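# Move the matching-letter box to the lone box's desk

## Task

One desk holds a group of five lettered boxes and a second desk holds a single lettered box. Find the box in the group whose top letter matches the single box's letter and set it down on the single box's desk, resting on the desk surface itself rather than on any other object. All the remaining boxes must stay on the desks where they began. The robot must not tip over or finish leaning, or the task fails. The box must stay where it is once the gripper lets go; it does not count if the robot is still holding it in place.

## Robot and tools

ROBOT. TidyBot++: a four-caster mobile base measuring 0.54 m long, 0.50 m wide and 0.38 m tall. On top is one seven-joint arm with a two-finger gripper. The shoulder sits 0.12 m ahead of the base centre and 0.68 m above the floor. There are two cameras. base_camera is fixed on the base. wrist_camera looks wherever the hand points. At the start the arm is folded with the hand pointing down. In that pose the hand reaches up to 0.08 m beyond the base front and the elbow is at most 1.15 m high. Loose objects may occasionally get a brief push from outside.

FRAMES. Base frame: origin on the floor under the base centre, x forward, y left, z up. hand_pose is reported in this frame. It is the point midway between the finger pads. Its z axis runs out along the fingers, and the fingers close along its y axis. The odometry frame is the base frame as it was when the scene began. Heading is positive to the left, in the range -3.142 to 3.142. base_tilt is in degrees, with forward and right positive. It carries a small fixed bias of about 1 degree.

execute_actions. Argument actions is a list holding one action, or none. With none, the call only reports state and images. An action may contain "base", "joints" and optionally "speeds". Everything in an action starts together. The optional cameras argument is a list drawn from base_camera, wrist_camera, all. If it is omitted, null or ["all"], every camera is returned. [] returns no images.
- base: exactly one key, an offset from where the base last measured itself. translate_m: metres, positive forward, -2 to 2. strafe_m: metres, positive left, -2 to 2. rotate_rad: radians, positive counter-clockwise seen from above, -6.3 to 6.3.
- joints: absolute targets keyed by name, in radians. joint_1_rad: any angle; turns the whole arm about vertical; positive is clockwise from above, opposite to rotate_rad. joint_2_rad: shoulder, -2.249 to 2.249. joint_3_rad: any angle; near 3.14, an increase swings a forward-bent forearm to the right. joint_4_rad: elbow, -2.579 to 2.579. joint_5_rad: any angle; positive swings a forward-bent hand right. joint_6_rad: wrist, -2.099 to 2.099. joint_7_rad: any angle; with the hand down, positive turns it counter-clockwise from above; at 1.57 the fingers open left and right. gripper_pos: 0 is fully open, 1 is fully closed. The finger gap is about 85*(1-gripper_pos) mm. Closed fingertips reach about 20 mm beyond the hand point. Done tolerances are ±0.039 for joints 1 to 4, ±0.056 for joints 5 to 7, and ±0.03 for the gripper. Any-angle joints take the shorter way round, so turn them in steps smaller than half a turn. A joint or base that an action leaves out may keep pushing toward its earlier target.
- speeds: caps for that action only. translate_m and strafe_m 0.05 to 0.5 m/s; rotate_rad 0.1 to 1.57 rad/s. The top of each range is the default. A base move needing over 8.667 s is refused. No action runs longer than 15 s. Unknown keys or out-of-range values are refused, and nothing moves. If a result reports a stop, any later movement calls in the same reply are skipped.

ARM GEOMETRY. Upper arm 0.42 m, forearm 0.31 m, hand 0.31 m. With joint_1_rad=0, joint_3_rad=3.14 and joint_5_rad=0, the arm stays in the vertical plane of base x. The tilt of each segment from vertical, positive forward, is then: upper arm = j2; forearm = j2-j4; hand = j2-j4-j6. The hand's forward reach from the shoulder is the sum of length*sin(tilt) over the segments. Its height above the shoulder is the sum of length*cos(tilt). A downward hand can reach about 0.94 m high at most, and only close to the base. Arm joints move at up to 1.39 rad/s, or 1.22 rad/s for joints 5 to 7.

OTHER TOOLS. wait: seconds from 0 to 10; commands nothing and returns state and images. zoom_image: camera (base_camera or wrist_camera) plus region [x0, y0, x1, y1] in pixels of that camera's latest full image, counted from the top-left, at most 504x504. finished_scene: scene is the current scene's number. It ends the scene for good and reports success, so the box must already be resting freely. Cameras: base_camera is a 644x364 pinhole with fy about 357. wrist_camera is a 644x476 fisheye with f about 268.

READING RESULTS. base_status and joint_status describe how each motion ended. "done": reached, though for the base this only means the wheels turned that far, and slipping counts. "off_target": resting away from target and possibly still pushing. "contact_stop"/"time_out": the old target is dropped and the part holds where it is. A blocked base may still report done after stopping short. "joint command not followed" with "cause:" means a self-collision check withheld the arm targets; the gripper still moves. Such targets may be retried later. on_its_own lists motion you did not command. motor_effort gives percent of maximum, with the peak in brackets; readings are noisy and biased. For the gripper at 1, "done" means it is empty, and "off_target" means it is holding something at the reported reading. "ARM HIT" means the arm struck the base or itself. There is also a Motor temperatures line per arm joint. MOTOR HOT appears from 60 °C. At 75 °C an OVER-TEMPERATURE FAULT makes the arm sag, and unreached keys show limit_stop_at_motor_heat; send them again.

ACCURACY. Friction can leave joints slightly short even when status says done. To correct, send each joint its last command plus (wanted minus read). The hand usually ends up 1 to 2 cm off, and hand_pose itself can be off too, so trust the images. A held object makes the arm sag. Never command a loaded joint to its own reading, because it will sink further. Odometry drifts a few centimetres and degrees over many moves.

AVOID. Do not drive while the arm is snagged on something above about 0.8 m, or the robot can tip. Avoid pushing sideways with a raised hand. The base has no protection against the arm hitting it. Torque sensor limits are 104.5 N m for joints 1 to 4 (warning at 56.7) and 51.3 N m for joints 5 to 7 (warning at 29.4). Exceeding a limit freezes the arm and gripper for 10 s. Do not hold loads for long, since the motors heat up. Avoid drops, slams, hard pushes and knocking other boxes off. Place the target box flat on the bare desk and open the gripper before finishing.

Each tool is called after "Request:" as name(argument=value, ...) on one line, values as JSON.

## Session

Request:
execute_actions(actions=[{"joints":{"joint_1_rad":0,"joint_2_rad":-0.3,"joint_3_rad":3.14,"joint_4_rad":-0.9,"joint_5_rad":0,"joint_6_rad":-1.4,"joint_7_rad":1.57}}])

Scene clock: 2.83 s.
Motor temperatures (°C, as the motors report them): [36 36 32 37 40 45 39]
base_odometry: x=+0.000 y=+0.000 heading=+0.000 (m, m, rad; odometry frame)
base_tilt: forward=+0.0 right=-0.5 (deg)
base_status: not commanded
joint_positions: joint_1_rad=-0.020 joint_2_rad=-0.307 joint_3_rad=+3.128 joint_4_rad=-0.915 joint_5_rad=+0.034 joint_6_rad=-1.378 joint_7_rad=+1.545 gripper_pos=+0.000
joint_status: all done
motor_effort: joint_1_rad=-1(1) joint_2_rad=-4(9) joint_3_rad=+0(0) joint_4_rad=+14(20) joint_5_rad=+0(0) joint_6_rad=+9(9) joint_7_rad=+0(1) (%)
hand_pose: x=+0.4561 y=+0.0046 z=+1.2150 quat_wxyz=(+0.001, +0.838, -0.002, +0.546) (m; base frame)
pictures: base_camera, wrist_camera
Images, in order (width x height): base_camera 644x364, wrist_camera 644x476.

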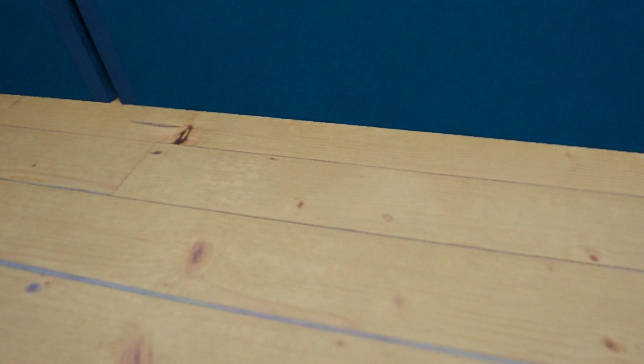

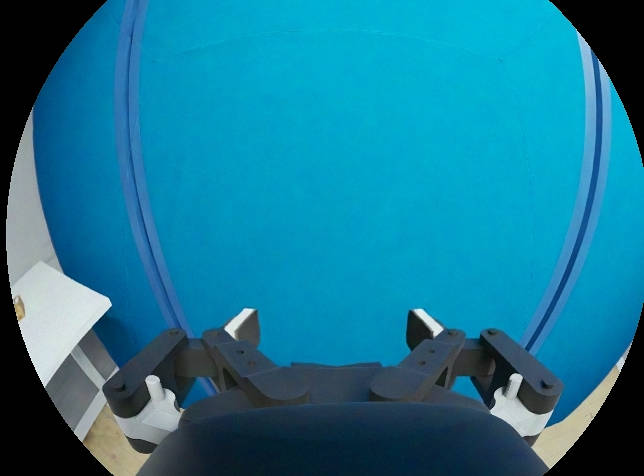

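Request:
execute_actions(actions=[{"base":{"rotate_rad":1.39}}])

Request:
execute_actions(actions=[{"joints":{"joint_1_rad":2.6}}], cameras=["wrist_camera"])

Scene clock: 5.10 s.
Motor temperatures (°C, as the motors report them): [36 36 32 37 40 45 39]
base_odometry: x=+0.000 y=+0.000 heading=+1.389 (m, m, rad; odometry frame)
base_tilt: forward=+0.0 right=-0.5 (deg)
base_status: done
joint_positions: joint_1_rad=-0.018 joint_2_rad=-0.303 joint_3_rad=+3.128 joint_4_rad=-0.915 joint_5_rad=+0.029 joint_6_rad=-1.379 joint_7_rad=+1.545 gripper_pos=+0.000
joint_status: not commanded
motor_effort: joint_1_rad=-1(0) joint_2_rad=-4(6) joint_3_rad=+1(2) joint_4_rad=+13(15) joint_5_rad=+1(1) joint_6_rad=+9(9) joint_7_rad=+0(0) (%)
hand_pose: x=+0.4581 y=+0.0051 z=+1.2135 quat_wxyz=(+0.000, +0.839, -0.002, +0.544) (m; base frame)
pictures: base_camera, wrist_camera
Images, in order (width x height): base_camera 644x364, wrist_camera 644x476.

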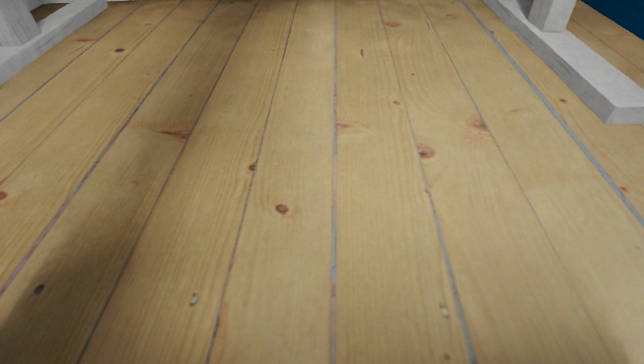

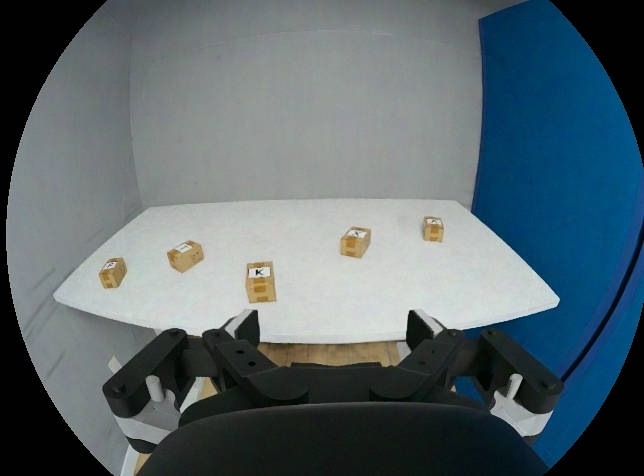

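Scene clock: 8.63 s.
Motor temperatures (°C, as the motors report them): [36 36 32 37 40 45 39]
base_odometry: x=+0.000 y=+0.000 heading=+1.389 (m, m, rad; odometry frame)
base_tilt: forward=+0.0 right=-0.5 (deg)
base_status: not commanded
joint_positions: joint_1_rad=+2.582 joint_2_rad=-0.303 joint_3_rad=+3.128 joint_4_rad=-0.915 joint_5_rad=+0.029 joint_6_rad=-1.379 joint_7_rad=+1.545 gripper_pos=+0.000
joint_status: all done
motor_effort: joint_1_rad=+0(1) joint_2_rad=-4(5) joint_3_rad=+0(1) joint_4_rad=+14(15) joint_5_rad=+0(1) joint_6_rad=+9(9) joint_7_rad=+0(0) (%)
hand_pose: x=-0.1689 y=-0.1793 z=+1.2135 quat_wxyz=(+0.524, +0.222, -0.809, +0.146) (m; base frame)
pictures: wrist_camera
Images, in order (width x height): wrist_camera 644x476.

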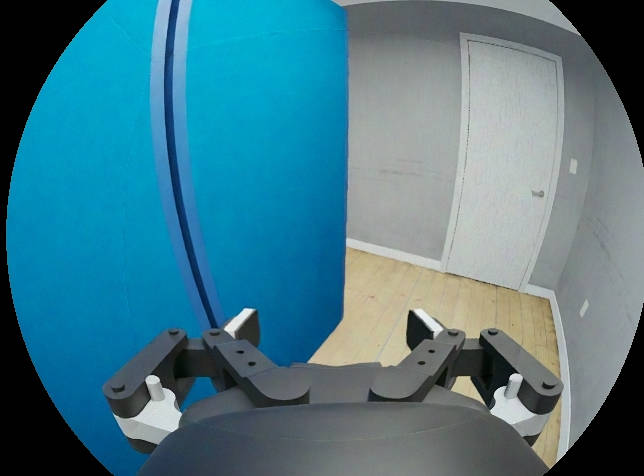

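Mirror layout.

Request:
execute_actions(actions=[{"base":{"translate_m":-1.8},"joints":{"joint_1_rad":1.57}}])

Scene clock: 13.57 s.
Motor temperatures (°C, as the motors report them): [36 36 32 37 40 45 39]
base_odometry: x=-0.324 y=-1.771 heading=+1.390 (m, m, rad; odometry frame)
base_tilt: forward=+0.0 right=-0.5 (deg)
base_status: done
joint_positions: joint_1_rad=+1.588 joint_2_rad=-0.304 joint_3_rad=+3.128 joint_4_rad=-0.915 joint_5_rad=+0.029 joint_6_rad=-1.381 joint_7_rad=+1.545 gripper_pos=+0.000
joint_status: all done
motor_effort: joint_1_rad=+0(0) joint_2_rad=-4(5) joint_3_rad=+1(2) joint_4_rad=+14(14) joint_5_rad=+0(1) joint_6_rad=+9(9) joint_7_rad=+0(0) (%)
hand_pose: x=+0.1125 y=-0.3380 z=+1.2137 quat_wxyz=(+0.391, +0.581, -0.605, +0.378) (m; base frame)
pictures: base_camera, wrist_camera
Images, in order (width x height): base_camera 644x364, wrist_camera 644x476.

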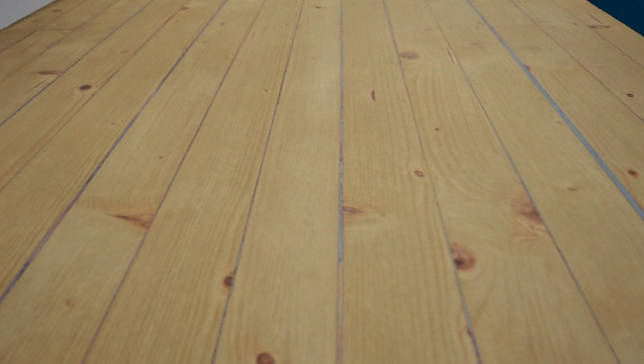

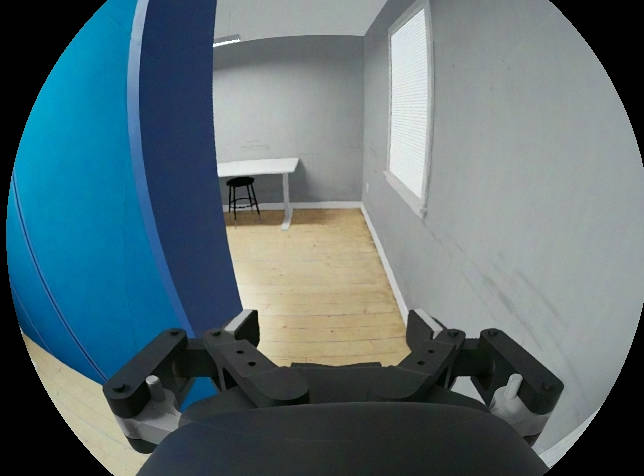

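Request:
execute_actions(actions=[{"base":{"strafe_m":-2},"joints":{"joint_1_rad":0.8}}])

Scene clock: 18.97 s.
Motor temperatures (°C, as the motors report them): [36 36 32 37 40 45 39]
base_odometry: x=+1.643 y=-2.132 heading=+1.389 (m, m, rad; odometry frame)
base_tilt: forward=+0.0 right=-0.5 (deg)
base_status: done
joint_positions: joint_1_rad=+0.818 joint_2_rad=-0.299 joint_3_rad=+3.128 joint_4_rad=-0.914 joint_5_rad=+0.028 joint_6_rad=-1.383 joint_7_rad=+1.545 gripper_pos=+0.000
joint_status: all done
motor_effort: joint_1_rad=+0(0) joint_2_rad=-4(7) joint_3_rad=+0(2) joint_4_rad=+14(15) joint_5_rad=+0(0) joint_6_rad=+9(9) joint_7_rad=+0(1) (%)
hand_pose: x=+0.3514 y=-0.2490 z=+1.2119 quat_wxyz=(+0.219, +0.768, -0.343, +0.495) (m; base frame)
pictures: base_camera, wrist_camera
Images, in order (width x height): base_camera 644x364, wrist_camera 644x476.

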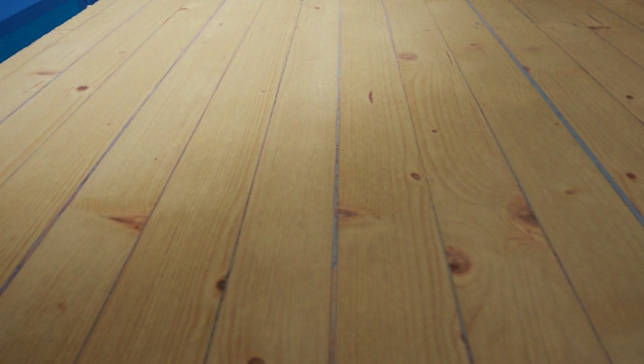

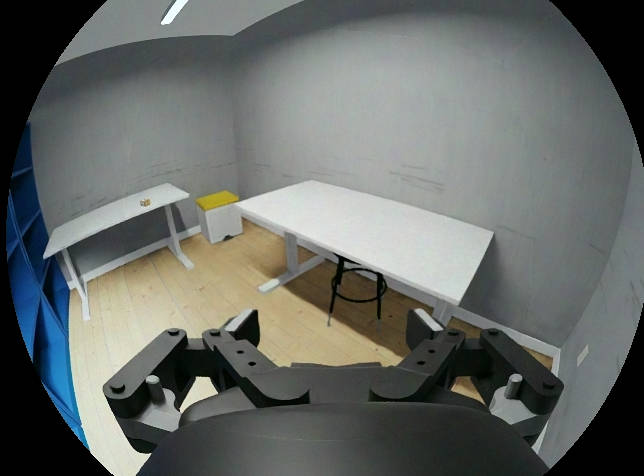

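Request:
execute_actions(actions=[{"base":{"translate_m":1.6},"joints":{"joint_1_rad":0.35,"joint_2_rad":0.5,"joint_4_rad":-0.4}}])

Request:
zoom_image(camera="wrist_camera", region=[230,140,430,290])

Scene clock: 23.57 s.
Motor temperatures (°C, as the motors report them): [36 36 32 37 40 45 39]
base_odometry: x=+1.933 y=-0.559 heading=+1.389 (m, m, rad; odometry frame)
base_tilt: forward=+0.0 right=-0.5 (deg)
base_status: done
joint_positions: joint_1_rad=+0.363 joint_2_rad=+0.504 joint_3_rad=+3.128 joint_4_rad=-0.418 joint_5_rad=+0.028 joint_6_rad=-1.383 joint_7_rad=+1.545 gripper_pos=+0.000
joint_status: all done
motor_effort: joint_1_rad=+0(1) joint_2_rad=-37(40) joint_3_rad=-1(1) joint_4_rad=+18(19) joint_5_rad=+0(1) joint_6_rad=+7(9) joint_7_rad=+1(0) (%)
hand_pose: x=+0.7584 y=-0.2445 z=+1.0320 quat_wxyz=(+0.076, +0.897, -0.176, +0.399) (m; base frame)
pictures: base_camera, wrist_camera
Images, in order (width x height): base_camera 644x364, wrist_camera 644x476.

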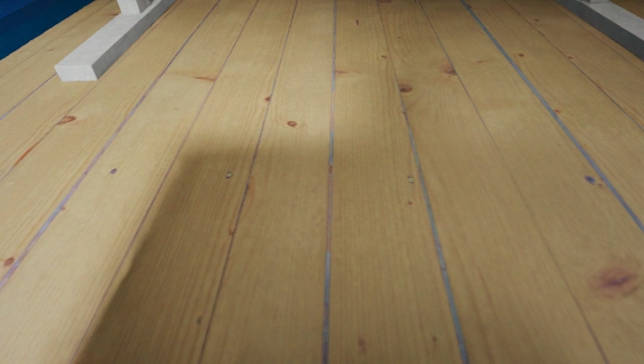

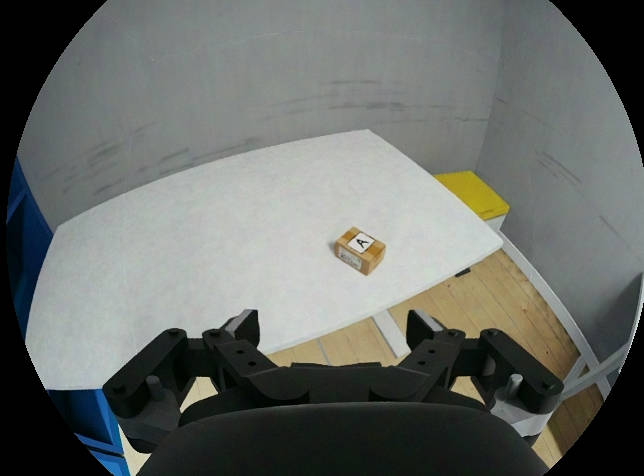

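Region (230, 140, 430, 290) of wrist_camera's 644x476 image, scaled by 2.520; it fills the top 378 rows of this view, and the rest is white.

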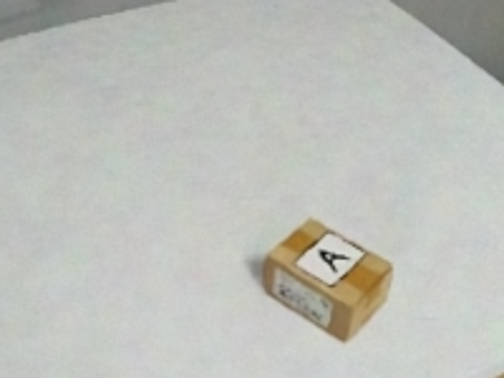

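Request:
execute_actions(actions=[{"base":{"translate_m":-1.52},"joints":{"joint_1_rad":0,"joint_2_rad":-0.55,"joint_4_rad":-1.1,"joint_6_rad":-1.9}}], cameras=[])

Request:
execute_actions(actions=[{"base":{"strafe_m":1.95}}], cameras=[])

Request:
execute_actions(actions=[{"base":{"translate_m":1.95},"joints":{"joint_2_rad":0.1,"joint_4_rad":-1.0,"joint_6_rad":-1.3}}])

Scene clock: 28.17 s.
Motor temperatures (°C, as the motors report them): [36 36 32 37 40 45 39]
base_odometry: x=+1.658 y=-2.054 heading=+1.389 (m, m, rad; odometry frame)
base_tilt: forward=+0.0 right=-0.5 (deg)
base_status: done
joint_positions: joint_1_rad=+0.020 joint_2_rad=-0.554 joint_3_rad=+3.128 joint_4_rad=-1.081 joint_5_rad=+0.027 joint_6_rad=-1.882 joint_7_rad=+1.545 gripper_pos=+0.000
joint_status: all done
motor_effort: joint_1_rad=-1(2) joint_2_rad=+7(43) joint_3_rad=+1(1) joint_4_rad=+12(18) joint_5_rad=+0(1) joint_6_rad=+7(7) joint_7_rad=+0(0) (%)
hand_pose: x=+0.2638 y=-0.0051 z=+1.0800 quat_wxyz=(+0.011, +0.933, -0.023, +0.358) (m; base frame)
pictures: none
No camera images: the call's "cameras" was empty. Leave "cameras" out to get every camera's image.

Scene clock: 33.43 s.
Motor temperatures (°C, as the motors report them): [36 36 32 37 40 45 39]
base_odometry: x=-0.260 y=-1.703 heading=+1.389 (m, m, rad; odometry frame)
base_tilt: forward=+0.0 right=-0.5 (deg)
base_status: done
joint_positions: joint_1_rad=+0.018 joint_2_rad=-0.553 joint_3_rad=+3.128 joint_4_rad=-1.081 joint_5_rad=+0.027 joint_6_rad=-1.882 joint_7_rad=+1.545 gripper_pos=+0.000
joint_status: not commanded
motor_effort: joint_1_rad=+0(1) joint_2_rad=+7(9) joint_3_rad=+1(2) joint_4_rad=+12(13) joint_5_rad=+1(1) joint_6_rad=+7(7) joint_7_rad=+0(0) (%)
hand_pose: x=+0.2640 y=-0.0048 z=+1.0798 quat_wxyz=(+0.010, +0.933, -0.022, +0.358) (m; base frame)
pictures: none
No camera images: the call's "cameras" was empty. Leave "cameras" out to get every camera's image.

Scene clock: 38.80 s.
Motor temperatures (°C, as the motors report them): [36 36 32 37 40 45 39]
base_odometry: x=+0.091 y=+0.216 heading=+1.390 (m, m, rad; odometry frame)
base_tilt: forward=+0.0 right=-0.5 (deg)
base_status: done
joint_positions: joint_1_rad=+0.018 joint_2_rad=+0.105 joint_3_rad=+3.128 joint_4_rad=-1.018 joint_5_rad=+0.027 joint_6_rad=-1.316 joint_7_rad=+1.545 gripper_pos=+0.000
joint_status: all done
motor_effort: joint_1_rad=-1(0) joint_2_rad=-23(27) joint_3_rad=+0(1) joint_4_rad=+18(19) joint_5_rad=+0(0) joint_6_rad=+6(7) joint_7_rad=+0(0) (%)
hand_pose: x=+0.6473 y=-0.0095 z=+0.9993 quat_wxyz=(+0.009, +0.939, -0.016, +0.345) (m; base frame)
pictures: base_camera, wrist_camera
Images, in order (width x height): base_camera 644x364, wrist_camera 644x476.

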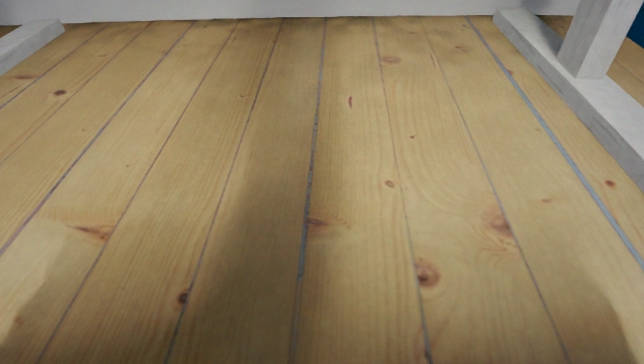

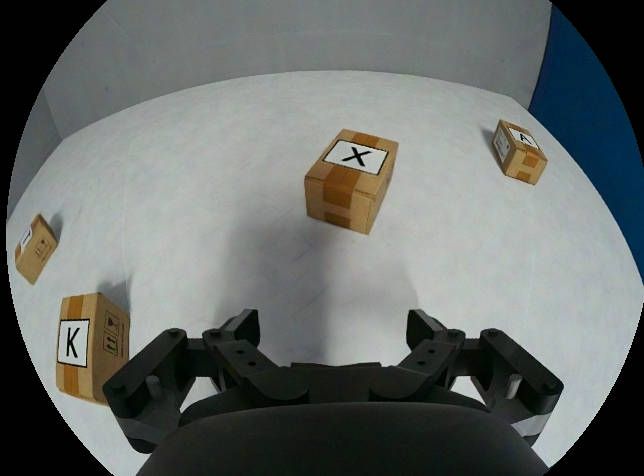

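Request:
execute_actions(actions=[{"base":{"strafe_m":-0.2},"joints":{"joint_1_rad":0.22,"joint_2_rad":0.3,"joint_4_rad":-0.85,"joint_6_rad":-0.9,"joint_7_rad":1.7}}])

Request:
execute_actions(actions=[{"base":{"translate_m":0.1}}])

Scene clock: 40.50 s.
Motor temperatures (°C, as the motors report them): [36 36 32 37 40 45 39]
base_odometry: x=+0.288 y=+0.180 heading=+1.390 (m, m, rad; odometry frame)
base_tilt: forward=+0.0 right=-0.5 (deg)
base_status: done
joint_positions: joint_1_rad=+0.226 joint_2_rad=+0.307 joint_3_rad=+3.135 joint_4_rad=-0.868 joint_5_rad=+0.025 joint_6_rad=-0.917 joint_7_rad=+1.676 gripper_pos=+0.000
joint_status: all done
motor_effort: joint_1_rad=+1(3) joint_2_rad=-33(36) joint_3_rad=+1(3) joint_4_rad=+19(21) joint_5_rad=+0(1) joint_6_rad=+8(9) joint_7_rad=+0(0) (%)
hand_pose: x=+0.7884 y=-0.1554 z=+1.0489 quat_wxyz=(+0.093, +0.864, -0.048, +0.492) (m; base frame)
pictures: base_camera, wrist_camera
Images, in order (width x height): base_camera 644x364, wrist_camera 644x476.

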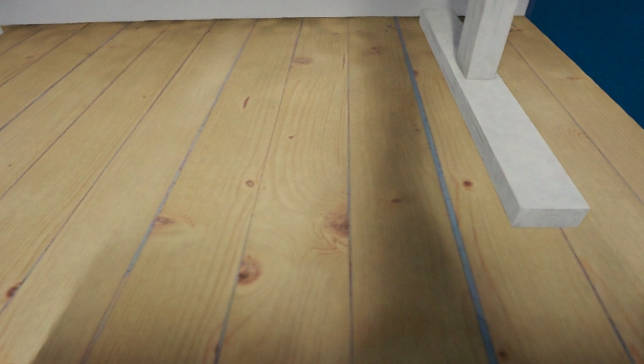

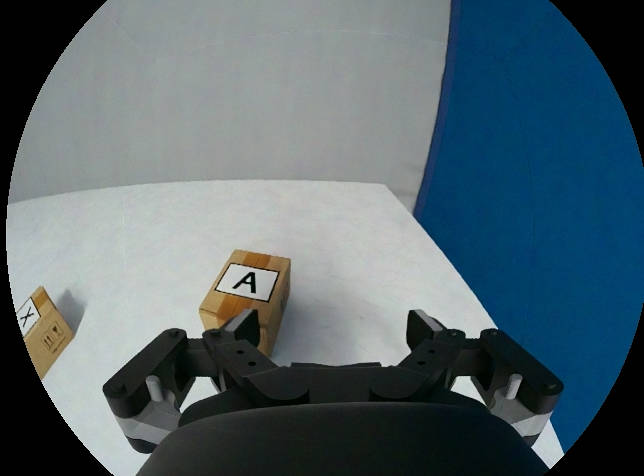

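Scene clock: 41.90 s.
Motor temperatures (°C, as the motors report them): [36 36 32 37 40 45 39]
base_odometry: x=+0.306 y=+0.279 heading=+1.390 (m, m, rad; odometry frame)
base_tilt: forward=+0.0 right=-0.5 (deg)
base_status: done
joint_positions: joint_1_rad=+0.226 joint_2_rad=+0.305 joint_3_rad=+3.135 joint_4_rad=-0.867 joint_5_rad=+0.025 joint_6_rad=-0.916 joint_7_rad=+1.676 gripper_pos=+0.000
joint_status: not commanded
motor_effort: joint_1_rad=+0(2) joint_2_rad=-33(36) joint_3_rad=+0(1) joint_4_rad=+20(21) joint_5_rad=+0(0) joint_6_rad=+8(9) joint_7_rad=+0(0) (%)
hand_pose: x=+0.7877 y=-0.1553 z=+1.0517 quat_wxyz=(+0.093, +0.863, -0.048, +0.494) (m; base frame)
pictures: base_camera, wrist_camera
Images, in order (width x height): base_camera 644x364, wrist_camera 644x476.

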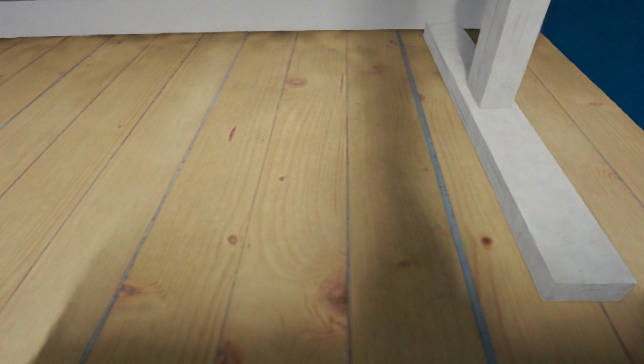

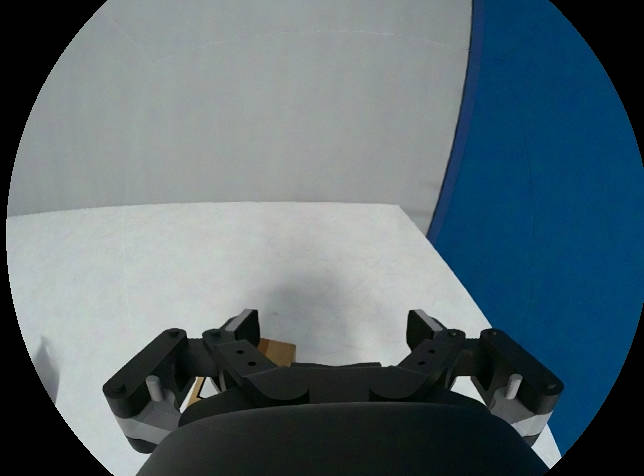

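Request:
execute_actions(actions=[{"base":{"strafe_m":0.05},"joints":{"joint_7_rad":1.55,"joint_4_rad":-0.77,"joint_6_rad":-1.2}}], cameras=["wrist_camera"])

Scene clock: 42.97 s.
Motor temperatures (°C, as the motors report them): [36 36 32 37 40 45 39]
base_odometry: x=+0.257 y=+0.288 heading=+1.390 (m, m, rad; odometry frame)
base_tilt: forward=+0.0 right=-0.5 (deg)
base_status: done
joint_positions: joint_1_rad=+0.219 joint_2_rad=+0.299 joint_3_rad=+3.135 joint_4_rad=-0.788 joint_5_rad=+0.025 joint_6_rad=-1.190 joint_7_rad=+1.567 gripper_pos=+0.000
joint_status: all done
motor_effort: joint_1_rad=+0(3) joint_2_rad=-31(35) joint_3_rad=+0(3) joint_4_rad=+19(21) joint_5_rad=+0(0) joint_6_rad=+7(8) joint_7_rad=+0(1) (%)
hand_pose: x=+0.7421 y=-0.1418 z=+1.0283 quat_wxyz=(+0.056, +0.902, -0.099, +0.416) (m; base frame)
pictures: wrist_camera
Images, in order (width x height): wrist_camera 644x476.

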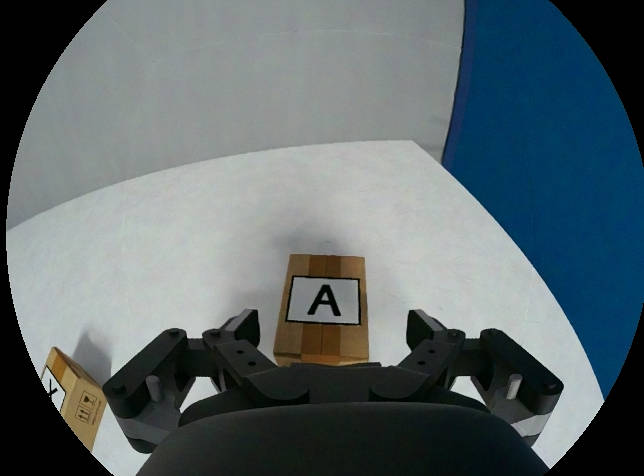

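Request:
execute_actions(actions=[{"joints":{"joint_1_rad":0.19,"joint_2_rad":0.39,"joint_6_rad":-1.15}}], cameras=["wrist_camera"])

Scene clock: 44.30 s.
Motor temperatures (°C, as the motors report them): [36 36 32 37 40 45 39]
base_odometry: x=+0.257 y=+0.288 heading=+1.390 (m, m, rad; odometry frame)
base_tilt: forward=+0.0 right=-0.5 (deg)
base_status: not commanded
joint_positions: joint_1_rad=+0.206 joint_2_rad=+0.394 joint_3_rad=+3.135 joint_4_rad=-0.783 joint_5_rad=+0.025 joint_6_rad=-1.171 joint_7_rad=+1.567 gripper_pos=+0.000
joint_status: all done
motor_effort: joint_1_rad=+0(1) joint_2_rad=-35(38) joint_3_rad=+0(1) joint_4_rad=+19(20) joint_5_rad=+0(0) joint_6_rad=+7(6) joint_7_rad=+0(0) (%)
hand_pose: x=+0.7780 y=-0.1405 z=+0.9727 quat_wxyz=(+0.049, +0.917, -0.094, +0.383) (m; base frame)
pictures: wrist_camera
Images, in order (width x height): wrist_camera 644x476.

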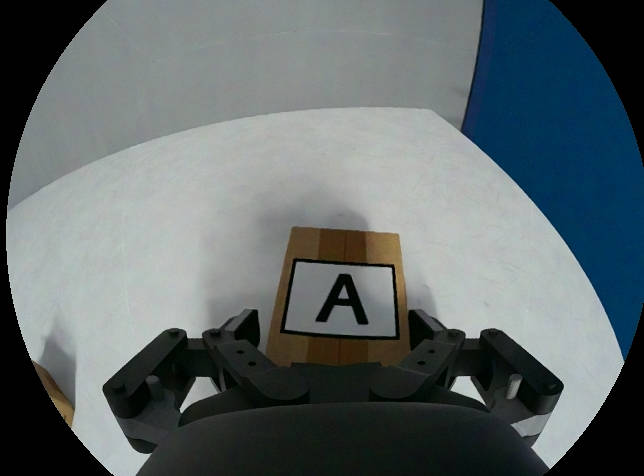

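Request:
execute_actions(actions=[{"joints":{"joint_2_rad":0.42,"joint_6_rad":-1.11}}], cameras=[])

Request:
execute_actions(actions=[{"joints":{"gripper_pos":1}}], cameras=[])

Request:
execute_actions(actions=[{"joints":{"joint_2_rad":0.15}}], cameras=["wrist_camera"])

Scene clock: 45.10 s.
Motor temperatures (°C, as the motors report them): [36 36 32 37 40 45 39]
base_odometry: x=+0.257 y=+0.288 heading=+1.390 (m, m, rad; odometry frame)
base_tilt: forward=+0.0 right=-0.5 (deg)
base_status: not commanded
joint_positions: joint_1_rad=+0.206 joint_2_rad=+0.408 joint_3_rad=+3.135 joint_4_rad=-0.783 joint_5_rad=+0.025 joint_6_rad=-1.126 joint_7_rad=+1.567 gripper_pos=+0.000
joint_status: all done
motor_effort: joint_1_rad=+0(1) joint_2_rad=-35(36) joint_3_rad=+0(0) joint_4_rad=+19(19) joint_5_rad=+0(0) joint_6_rad=+7(8) joint_7_rad=+0(0) (%)
hand_pose: x=+0.7914 y=-0.1431 z=+0.9729 quat_wxyz=(+0.051, +0.912, -0.093, +0.397) (m; base frame)
pictures: none
No camera images: the call's "cameras" was empty. Leave "cameras" out to get every camera's image.

Scene clock: 46.20 s.
Motor temperatures (°C, as the motors report them): [36 36 32 37 40 45 39]
base_odometry: x=+0.257 y=+0.288 heading=+1.390 (m, m, rad; odometry frame)
base_tilt: forward=+0.0 right=-0.5 (deg)
base_status: not commanded
joint_positions: joint_1_rad=+0.206 joint_2_rad=+0.408 joint_3_rad=+3.135 joint_4_rad=-0.779 joint_5_rad=+0.025 joint_6_rad=-1.123 joint_7_rad=+1.567 gripper_pos=+0.330
joint_status: gripper_pos off_target (ended at +0.330, target +1.000)
motor_effort: joint_1_rad=+0(1) joint_2_rad=-34(35) joint_3_rad=+0(1) joint_4_rad=+19(19) joint_5_rad=+0(1) joint_6_rad=+7(8) joint_7_rad=+0(0) (%)
hand_pose: x=+0.7924 y=-0.1433 z=+0.9758 quat_wxyz=(+0.051, +0.910, -0.093, +0.401) (m; base frame)
pictures: none
No camera images: the call's "cameras" was empty. Leave "cameras" out to get every camera's image.

Scene clock: 47.97 s.
Motor temperatures (°C, as the motors report them): [36 36 32 37 40 45 39]
base_odometry: x=+0.257 y=+0.288 heading=+1.390 (m, m, rad; odometry frame)
base_tilt: forward=+0.0 right=-0.5 (deg)
base_status: not commanded
joint_positions: joint_1_rad=+0.206 joint_2_rad=+0.155 joint_3_rad=+3.135 joint_4_rad=-0.777 joint_5_rad=+0.025 joint_6_rad=-1.123 joint_7_rad=+1.567 gripper_pos=+0.330
joint_status: all done
motor_effort: joint_1_rad=+0(0) joint_2_rad=-26(40) joint_3_rad=+0(0) joint_4_rad=+19(22) joint_5_rad=+0(0) joint_6_rad=+10(10) joint_7_rad=+0(0) (%)
hand_pose: x=+0.6985 y=-0.1237 z=+1.1402 quat_wxyz=(+0.063, +0.851, -0.088, +0.513) (m; base frame)
pictures: wrist_camera
Images, in order (width x height): wrist_camera 644x476.

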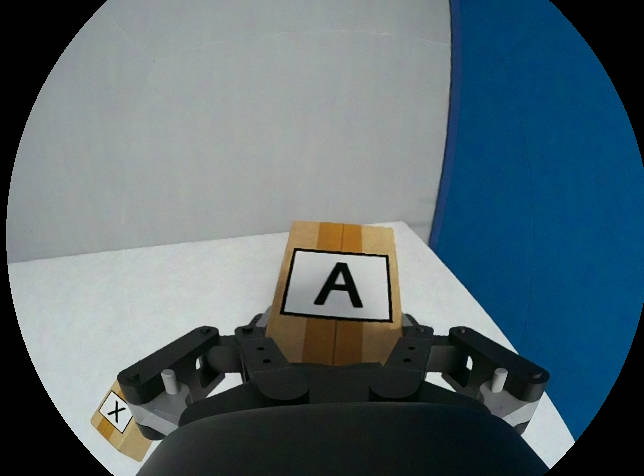

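Request:
execute_actions(actions=[{"base":{"translate_m":-2},"joints":{"joint_1_rad":0,"joint_2_rad":-0.5,"joint_6_rad":-1.9}}])

Request:
execute_actions(actions=[{"base":{"strafe_m":-2}}])

Request:
execute_actions(actions=[{"base":{"translate_m":1.7},"joints":{"joint_2_rad":0.41,"joint_4_rad":-1.0,"joint_6_rad":-0.88}}])

Scene clock: 53.57 s.
Motor temperatures (°C, as the motors report them): [36 36 32 37 40 45 39]
base_odometry: x=-0.104 y=-1.680 heading=+1.390 (m, m, rad; odometry frame)
base_tilt: forward=+0.0 right=-0.5 (deg)
base_status: done
joint_positions: joint_1_rad=+0.020 joint_2_rad=-0.503 joint_3_rad=+3.135 joint_4_rad=-0.777 joint_5_rad=+0.025 joint_6_rad=-1.889 joint_7_rad=+1.567 gripper_pos=+0.330
joint_status: all done
motor_effort: joint_1_rad=+0(1) joint_2_rad=+8(31) joint_3_rad=+1(1) joint_4_rad=+10(21) joint_5_rad=+0(0) joint_6_rad=+9(10) joint_7_rad=+0(0) (%)
hand_pose: x=+0.2591 y=-0.0067 z=+1.1792 quat_wxyz=(+0.013, +0.883, -0.016, +0.470) (m; base frame)
pictures: base_camera, wrist_camera
Images, in order (width x height): base_camera 644x364, wrist_camera 644x476.

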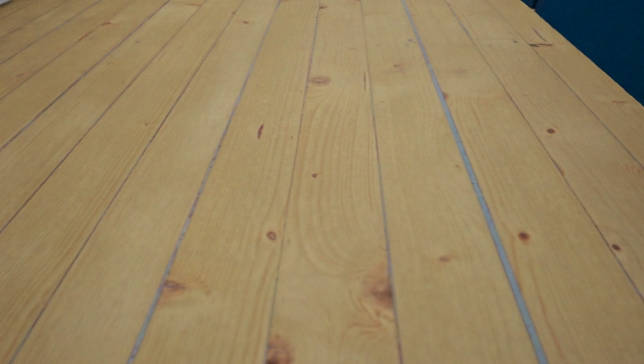

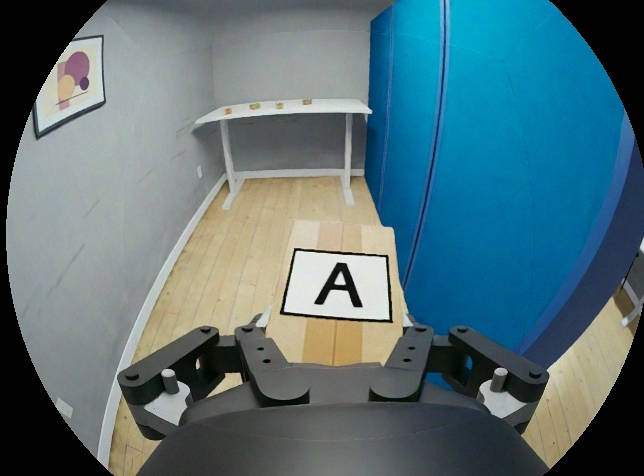

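Scene clock: 58.93 s.
Motor temperatures (°C, as the motors report them): [36 36 32 37 40 45 39]
base_odometry: x=+1.863 y=-2.041 heading=+1.390 (m, m, rad; odometry frame)
base_tilt: forward=+0.0 right=-0.5 (deg)
base_status: done
joint_positions: joint_1_rad=+0.017 joint_2_rad=-0.503 joint_3_rad=+3.135 joint_4_rad=-0.777 joint_5_rad=+0.025 joint_6_rad=-1.889 joint_7_rad=+1.567 gripper_pos=+0.330
joint_status: not commanded
motor_effort: joint_1_rad=+0(1) joint_2_rad=+8(9) joint_3_rad=+0(3) joint_4_rad=+10(10) joint_5_rad=+0(1) joint_6_rad=+9(9) joint_7_rad=+0(0) (%)
hand_pose: x=+0.2592 y=-0.0061 z=+1.1791 quat_wxyz=(+0.012, +0.883, -0.015, +0.470) (m; base frame)
pictures: base_camera, wrist_camera
Images, in order (width x height): base_camera 644x364, wrist_camera 644x476.

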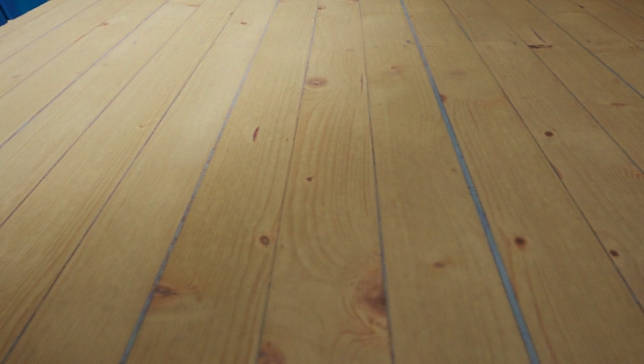

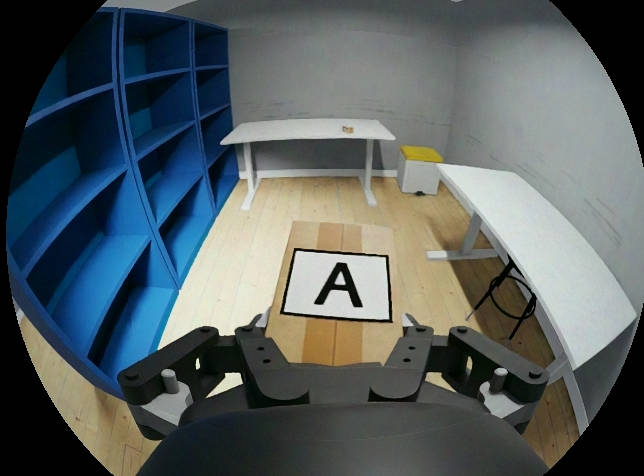

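Scene clock: 63.63 s.
Motor temperatures (°C, as the motors report them): [36 36 32 37 40 45 39]
base_odometry: x=+2.170 y=-0.369 heading=+1.389 (m, m, rad; odometry frame)
base_tilt: forward=+0.0 right=-0.5 (deg)
base_status: done
joint_positions: joint_1_rad=+0.017 joint_2_rad=+0.421 joint_3_rad=+3.135 joint_4_rad=-0.993 joint_5_rad=+0.025 joint_6_rad=-0.900 joint_7_rad=+1.567 gripper_pos=+0.330
joint_status: all done
motor_effort: joint_1_rad=+0(0) joint_2_rad=-39(42) joint_3_rad=+0(1) joint_4_rad=+21(22) joint_5_rad=+0(1) joint_6_rad=+8(9) joint_7_rad=+1(0) (%)
hand_pose: x=+0.8305 y=-0.0131 z=+0.9040 quat_wxyz=(+0.012, +0.916, -0.004, +0.402) (m; base frame)
pictures: base_camera, wrist_camera
Images, in order (width x height): base_camera 644x364, wrist_camera 644x476.

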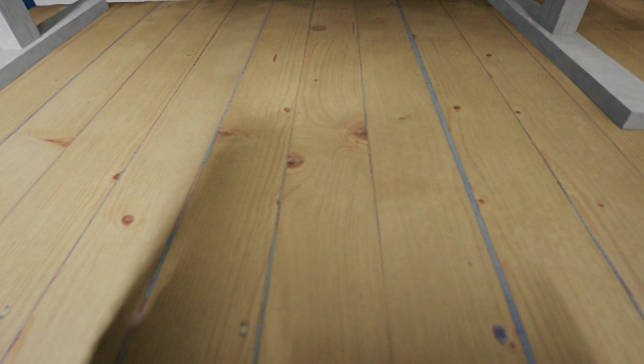

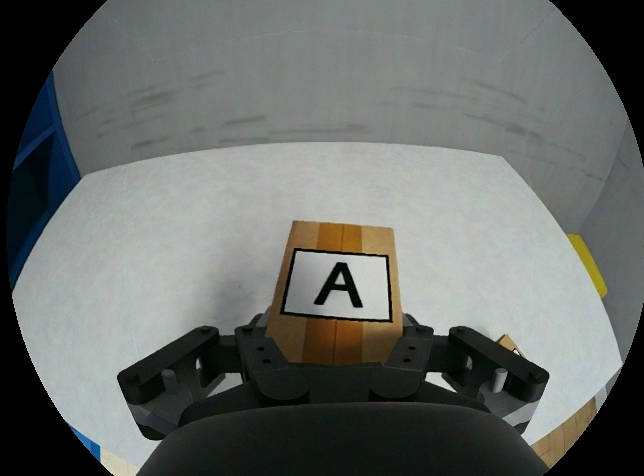

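Request:
execute_actions(actions=[{"base":{"translate_m":0.08},"joints":{"joint_2_rad":0.54,"joint_4_rad":-1.12,"joint_6_rad":-0.63}}], cameras=["wrist_camera"])

Request:
execute_actions(actions=[{"joints":{"joint_2_rad":0.58}}], cameras=["wrist_camera"])

Scene clock: 65.30 s.
Motor temperatures (°C, as the motors report them): [36 36 32 37 40 45 39]
base_odometry: x=+2.185 y=-0.290 heading=+1.389 (m, m, rad; odometry frame)
base_tilt: forward=+0.0 right=-0.5 (deg)
base_status: done
joint_positions: joint_1_rad=+0.017 joint_2_rad=+0.548 joint_3_rad=+3.135 joint_4_rad=-1.120 joint_5_rad=+0.025 joint_6_rad=-0.651 joint_7_rad=+1.567 gripper_pos=+0.330
joint_status: all done
motor_effort: joint_1_rad=+0(1) joint_2_rad=-42(50) joint_3_rad=+0(1) joint_4_rad=+21(23) joint_5_rad=+0(0) joint_6_rad=+8(9) joint_7_rad=+0(0) (%)
hand_pose: x=+0.8791 y=-0.0123 z=+0.7987 quat_wxyz=(+0.011, +0.917, -0.001, +0.400) (m; base frame)
pictures: wrist_camera
Images, in order (width x height): wrist_camera 644x476.

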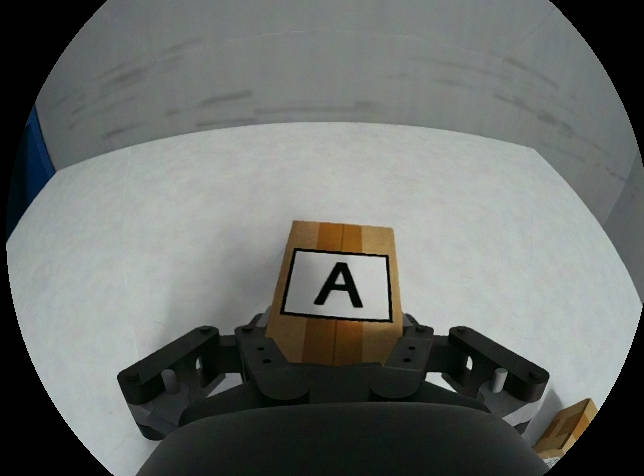

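Scene clock: 66.17 s.
Motor temperatures (°C, as the motors report them): [36 36 32 37 40 45 39]
base_odometry: x=+2.185 y=-0.290 heading=+1.389 (m, m, rad; odometry frame)
base_tilt: forward=+0.0 right=-0.5 (deg)
base_status: not commanded
joint_positions: joint_1_rad=+0.017 joint_2_rad=+0.585 joint_3_rad=+3.135 joint_4_rad=-1.120 joint_5_rad=+0.025 joint_6_rad=-0.651 joint_7_rad=+1.567 gripper_pos=+0.330
joint_status: all done
motor_effort: joint_1_rad=-1(0) joint_2_rad=-44(46) joint_3_rad=+0(1) joint_4_rad=+21(21) joint_5_rad=+0(0) joint_6_rad=+8(8) joint_7_rad=+0(0) (%)
hand_pose: x=+0.8829 y=-0.0123 z=+0.7704 quat_wxyz=(+0.011, +0.924, -0.001, +0.383) (m; base frame)
pictures: wrist_camera
Images, in order (width x height): wrist_camera 644x476.

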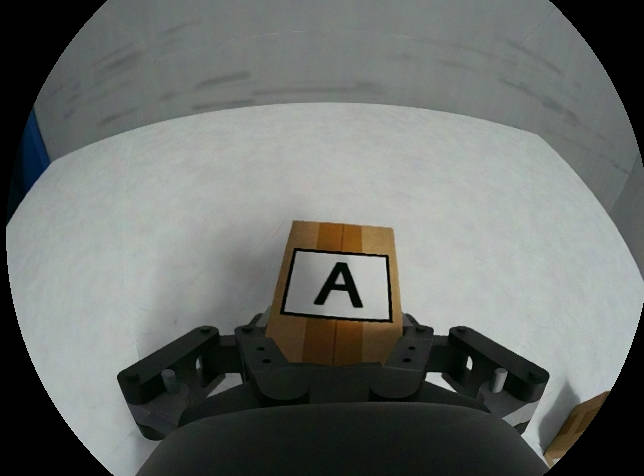

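Request:
execute_actions(actions=[{"joints":{"joint_2_rad":0.61}}], cameras=[])

Request:
execute_actions(actions=[{"joints":{"gripper_pos":0}}], cameras=["wrist_camera"])

Request:
execute_actions(actions=[{"joints":{"joint_2_rad":0.45}}], cameras=["wrist_camera"])

Request:
finished_scene(scene=2)

Scene clock: 67.07 s.
Motor temperatures (°C, as the motors report them): [36 36 32 37 40 45 39]
base_odometry: x=+2.185 y=-0.290 heading=+1.389 (m, m, rad; odometry frame)
base_tilt: forward=+0.0 right=-0.5 (deg)
base_status: not commanded
joint_positions: joint_1_rad=+0.017 joint_2_rad=+0.612 joint_3_rad=+3.135 joint_4_rad=-1.120 joint_5_rad=+0.025 joint_6_rad=-0.650 joint_7_rad=+1.567 gripper_pos=+0.330
joint_status: all done
motor_effort: joint_1_rad=+0(1) joint_2_rad=-44(45) joint_3_rad=+0(0) joint_4_rad=+20(21) joint_5_rad=+0(1) joint_6_rad=+7(8) joint_7_rad=+0(0) (%)
hand_pose: x=+0.8852 y=-0.0124 z=+0.7505 quat_wxyz=(+0.010, +0.929, -0.001, +0.371) (m; base frame)
pictures: none
No camera images: the call's "cameras" was empty. Leave "cameras" out to get every camera's image.

Scene clock: 68.17 s.
Motor temperatures (°C, as the motors report them): [36 37 32 37 40 45 39]
base_odometry: x=+2.185 y=-0.290 heading=+1.389 (m, m, rad; odometry frame)
base_tilt: forward=+0.0 right=-0.5 (deg)
base_status: not commanded
joint_positions: joint_1_rad=+0.017 joint_2_rad=+0.612 joint_3_rad=+3.135 joint_4_rad=-1.120 joint_5_rad=+0.025 joint_6_rad=-0.650 joint_7_rad=+1.567 gripper_pos=+0.000
joint_status: all done
motor_effort: joint_1_rad=+0(0) joint_2_rad=-43(45) joint_3_rad=+0(1) joint_4_rad=+20(20) joint_5_rad=+0(0) joint_6_rad=+7(7) joint_7_rad=+0(0) (%)
hand_pose: x=+0.8852 y=-0.0124 z=+0.7505 quat_wxyz=(+0.010, +0.929, -0.001, +0.371) (m; base frame)
pictures: wrist_camera
Images, in order (width x height): wrist_camera 644x476.

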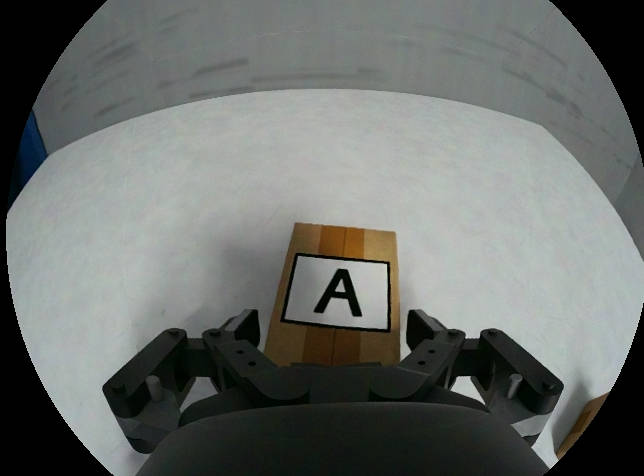

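Scene clock: 69.67 s.
Motor temperatures (°C, as the motors report them): [36 37 32 37 40 45 39]
base_odometry: x=+2.185 y=-0.290 heading=+1.389 (m, m, rad; odometry frame)
base_tilt: forward=+0.0 right=-0.5 (deg)
base_status: not commanded
joint_positions: joint_1_rad=+0.017 joint_2_rad=+0.446 joint_3_rad=+3.135 joint_4_rad=-1.120 joint_5_rad=+0.025 joint_6_rad=-0.648 joint_7_rad=+1.567 gripper_pos=+0.000
joint_status: all done
motor_effort: joint_1_rad=+0(0) joint_2_rad=-38(47) joint_3_rad=+0(0) joint_4_rad=+20(21) joint_5_rad=+0(0) joint_6_rad=+8(8) joint_7_rad=+0(0) (%)
hand_pose: x=+0.8639 y=-0.0120 z=+0.8761 quat_wxyz=(+0.012, +0.894, -0.002, +0.447) (m; base frame)
pictures: wrist_camera
Images, in order (width x height): wrist_camera 644x476.

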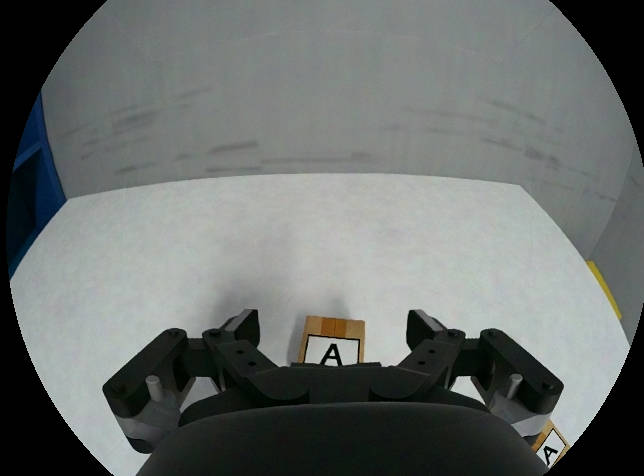

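The scene is finished: the task was done.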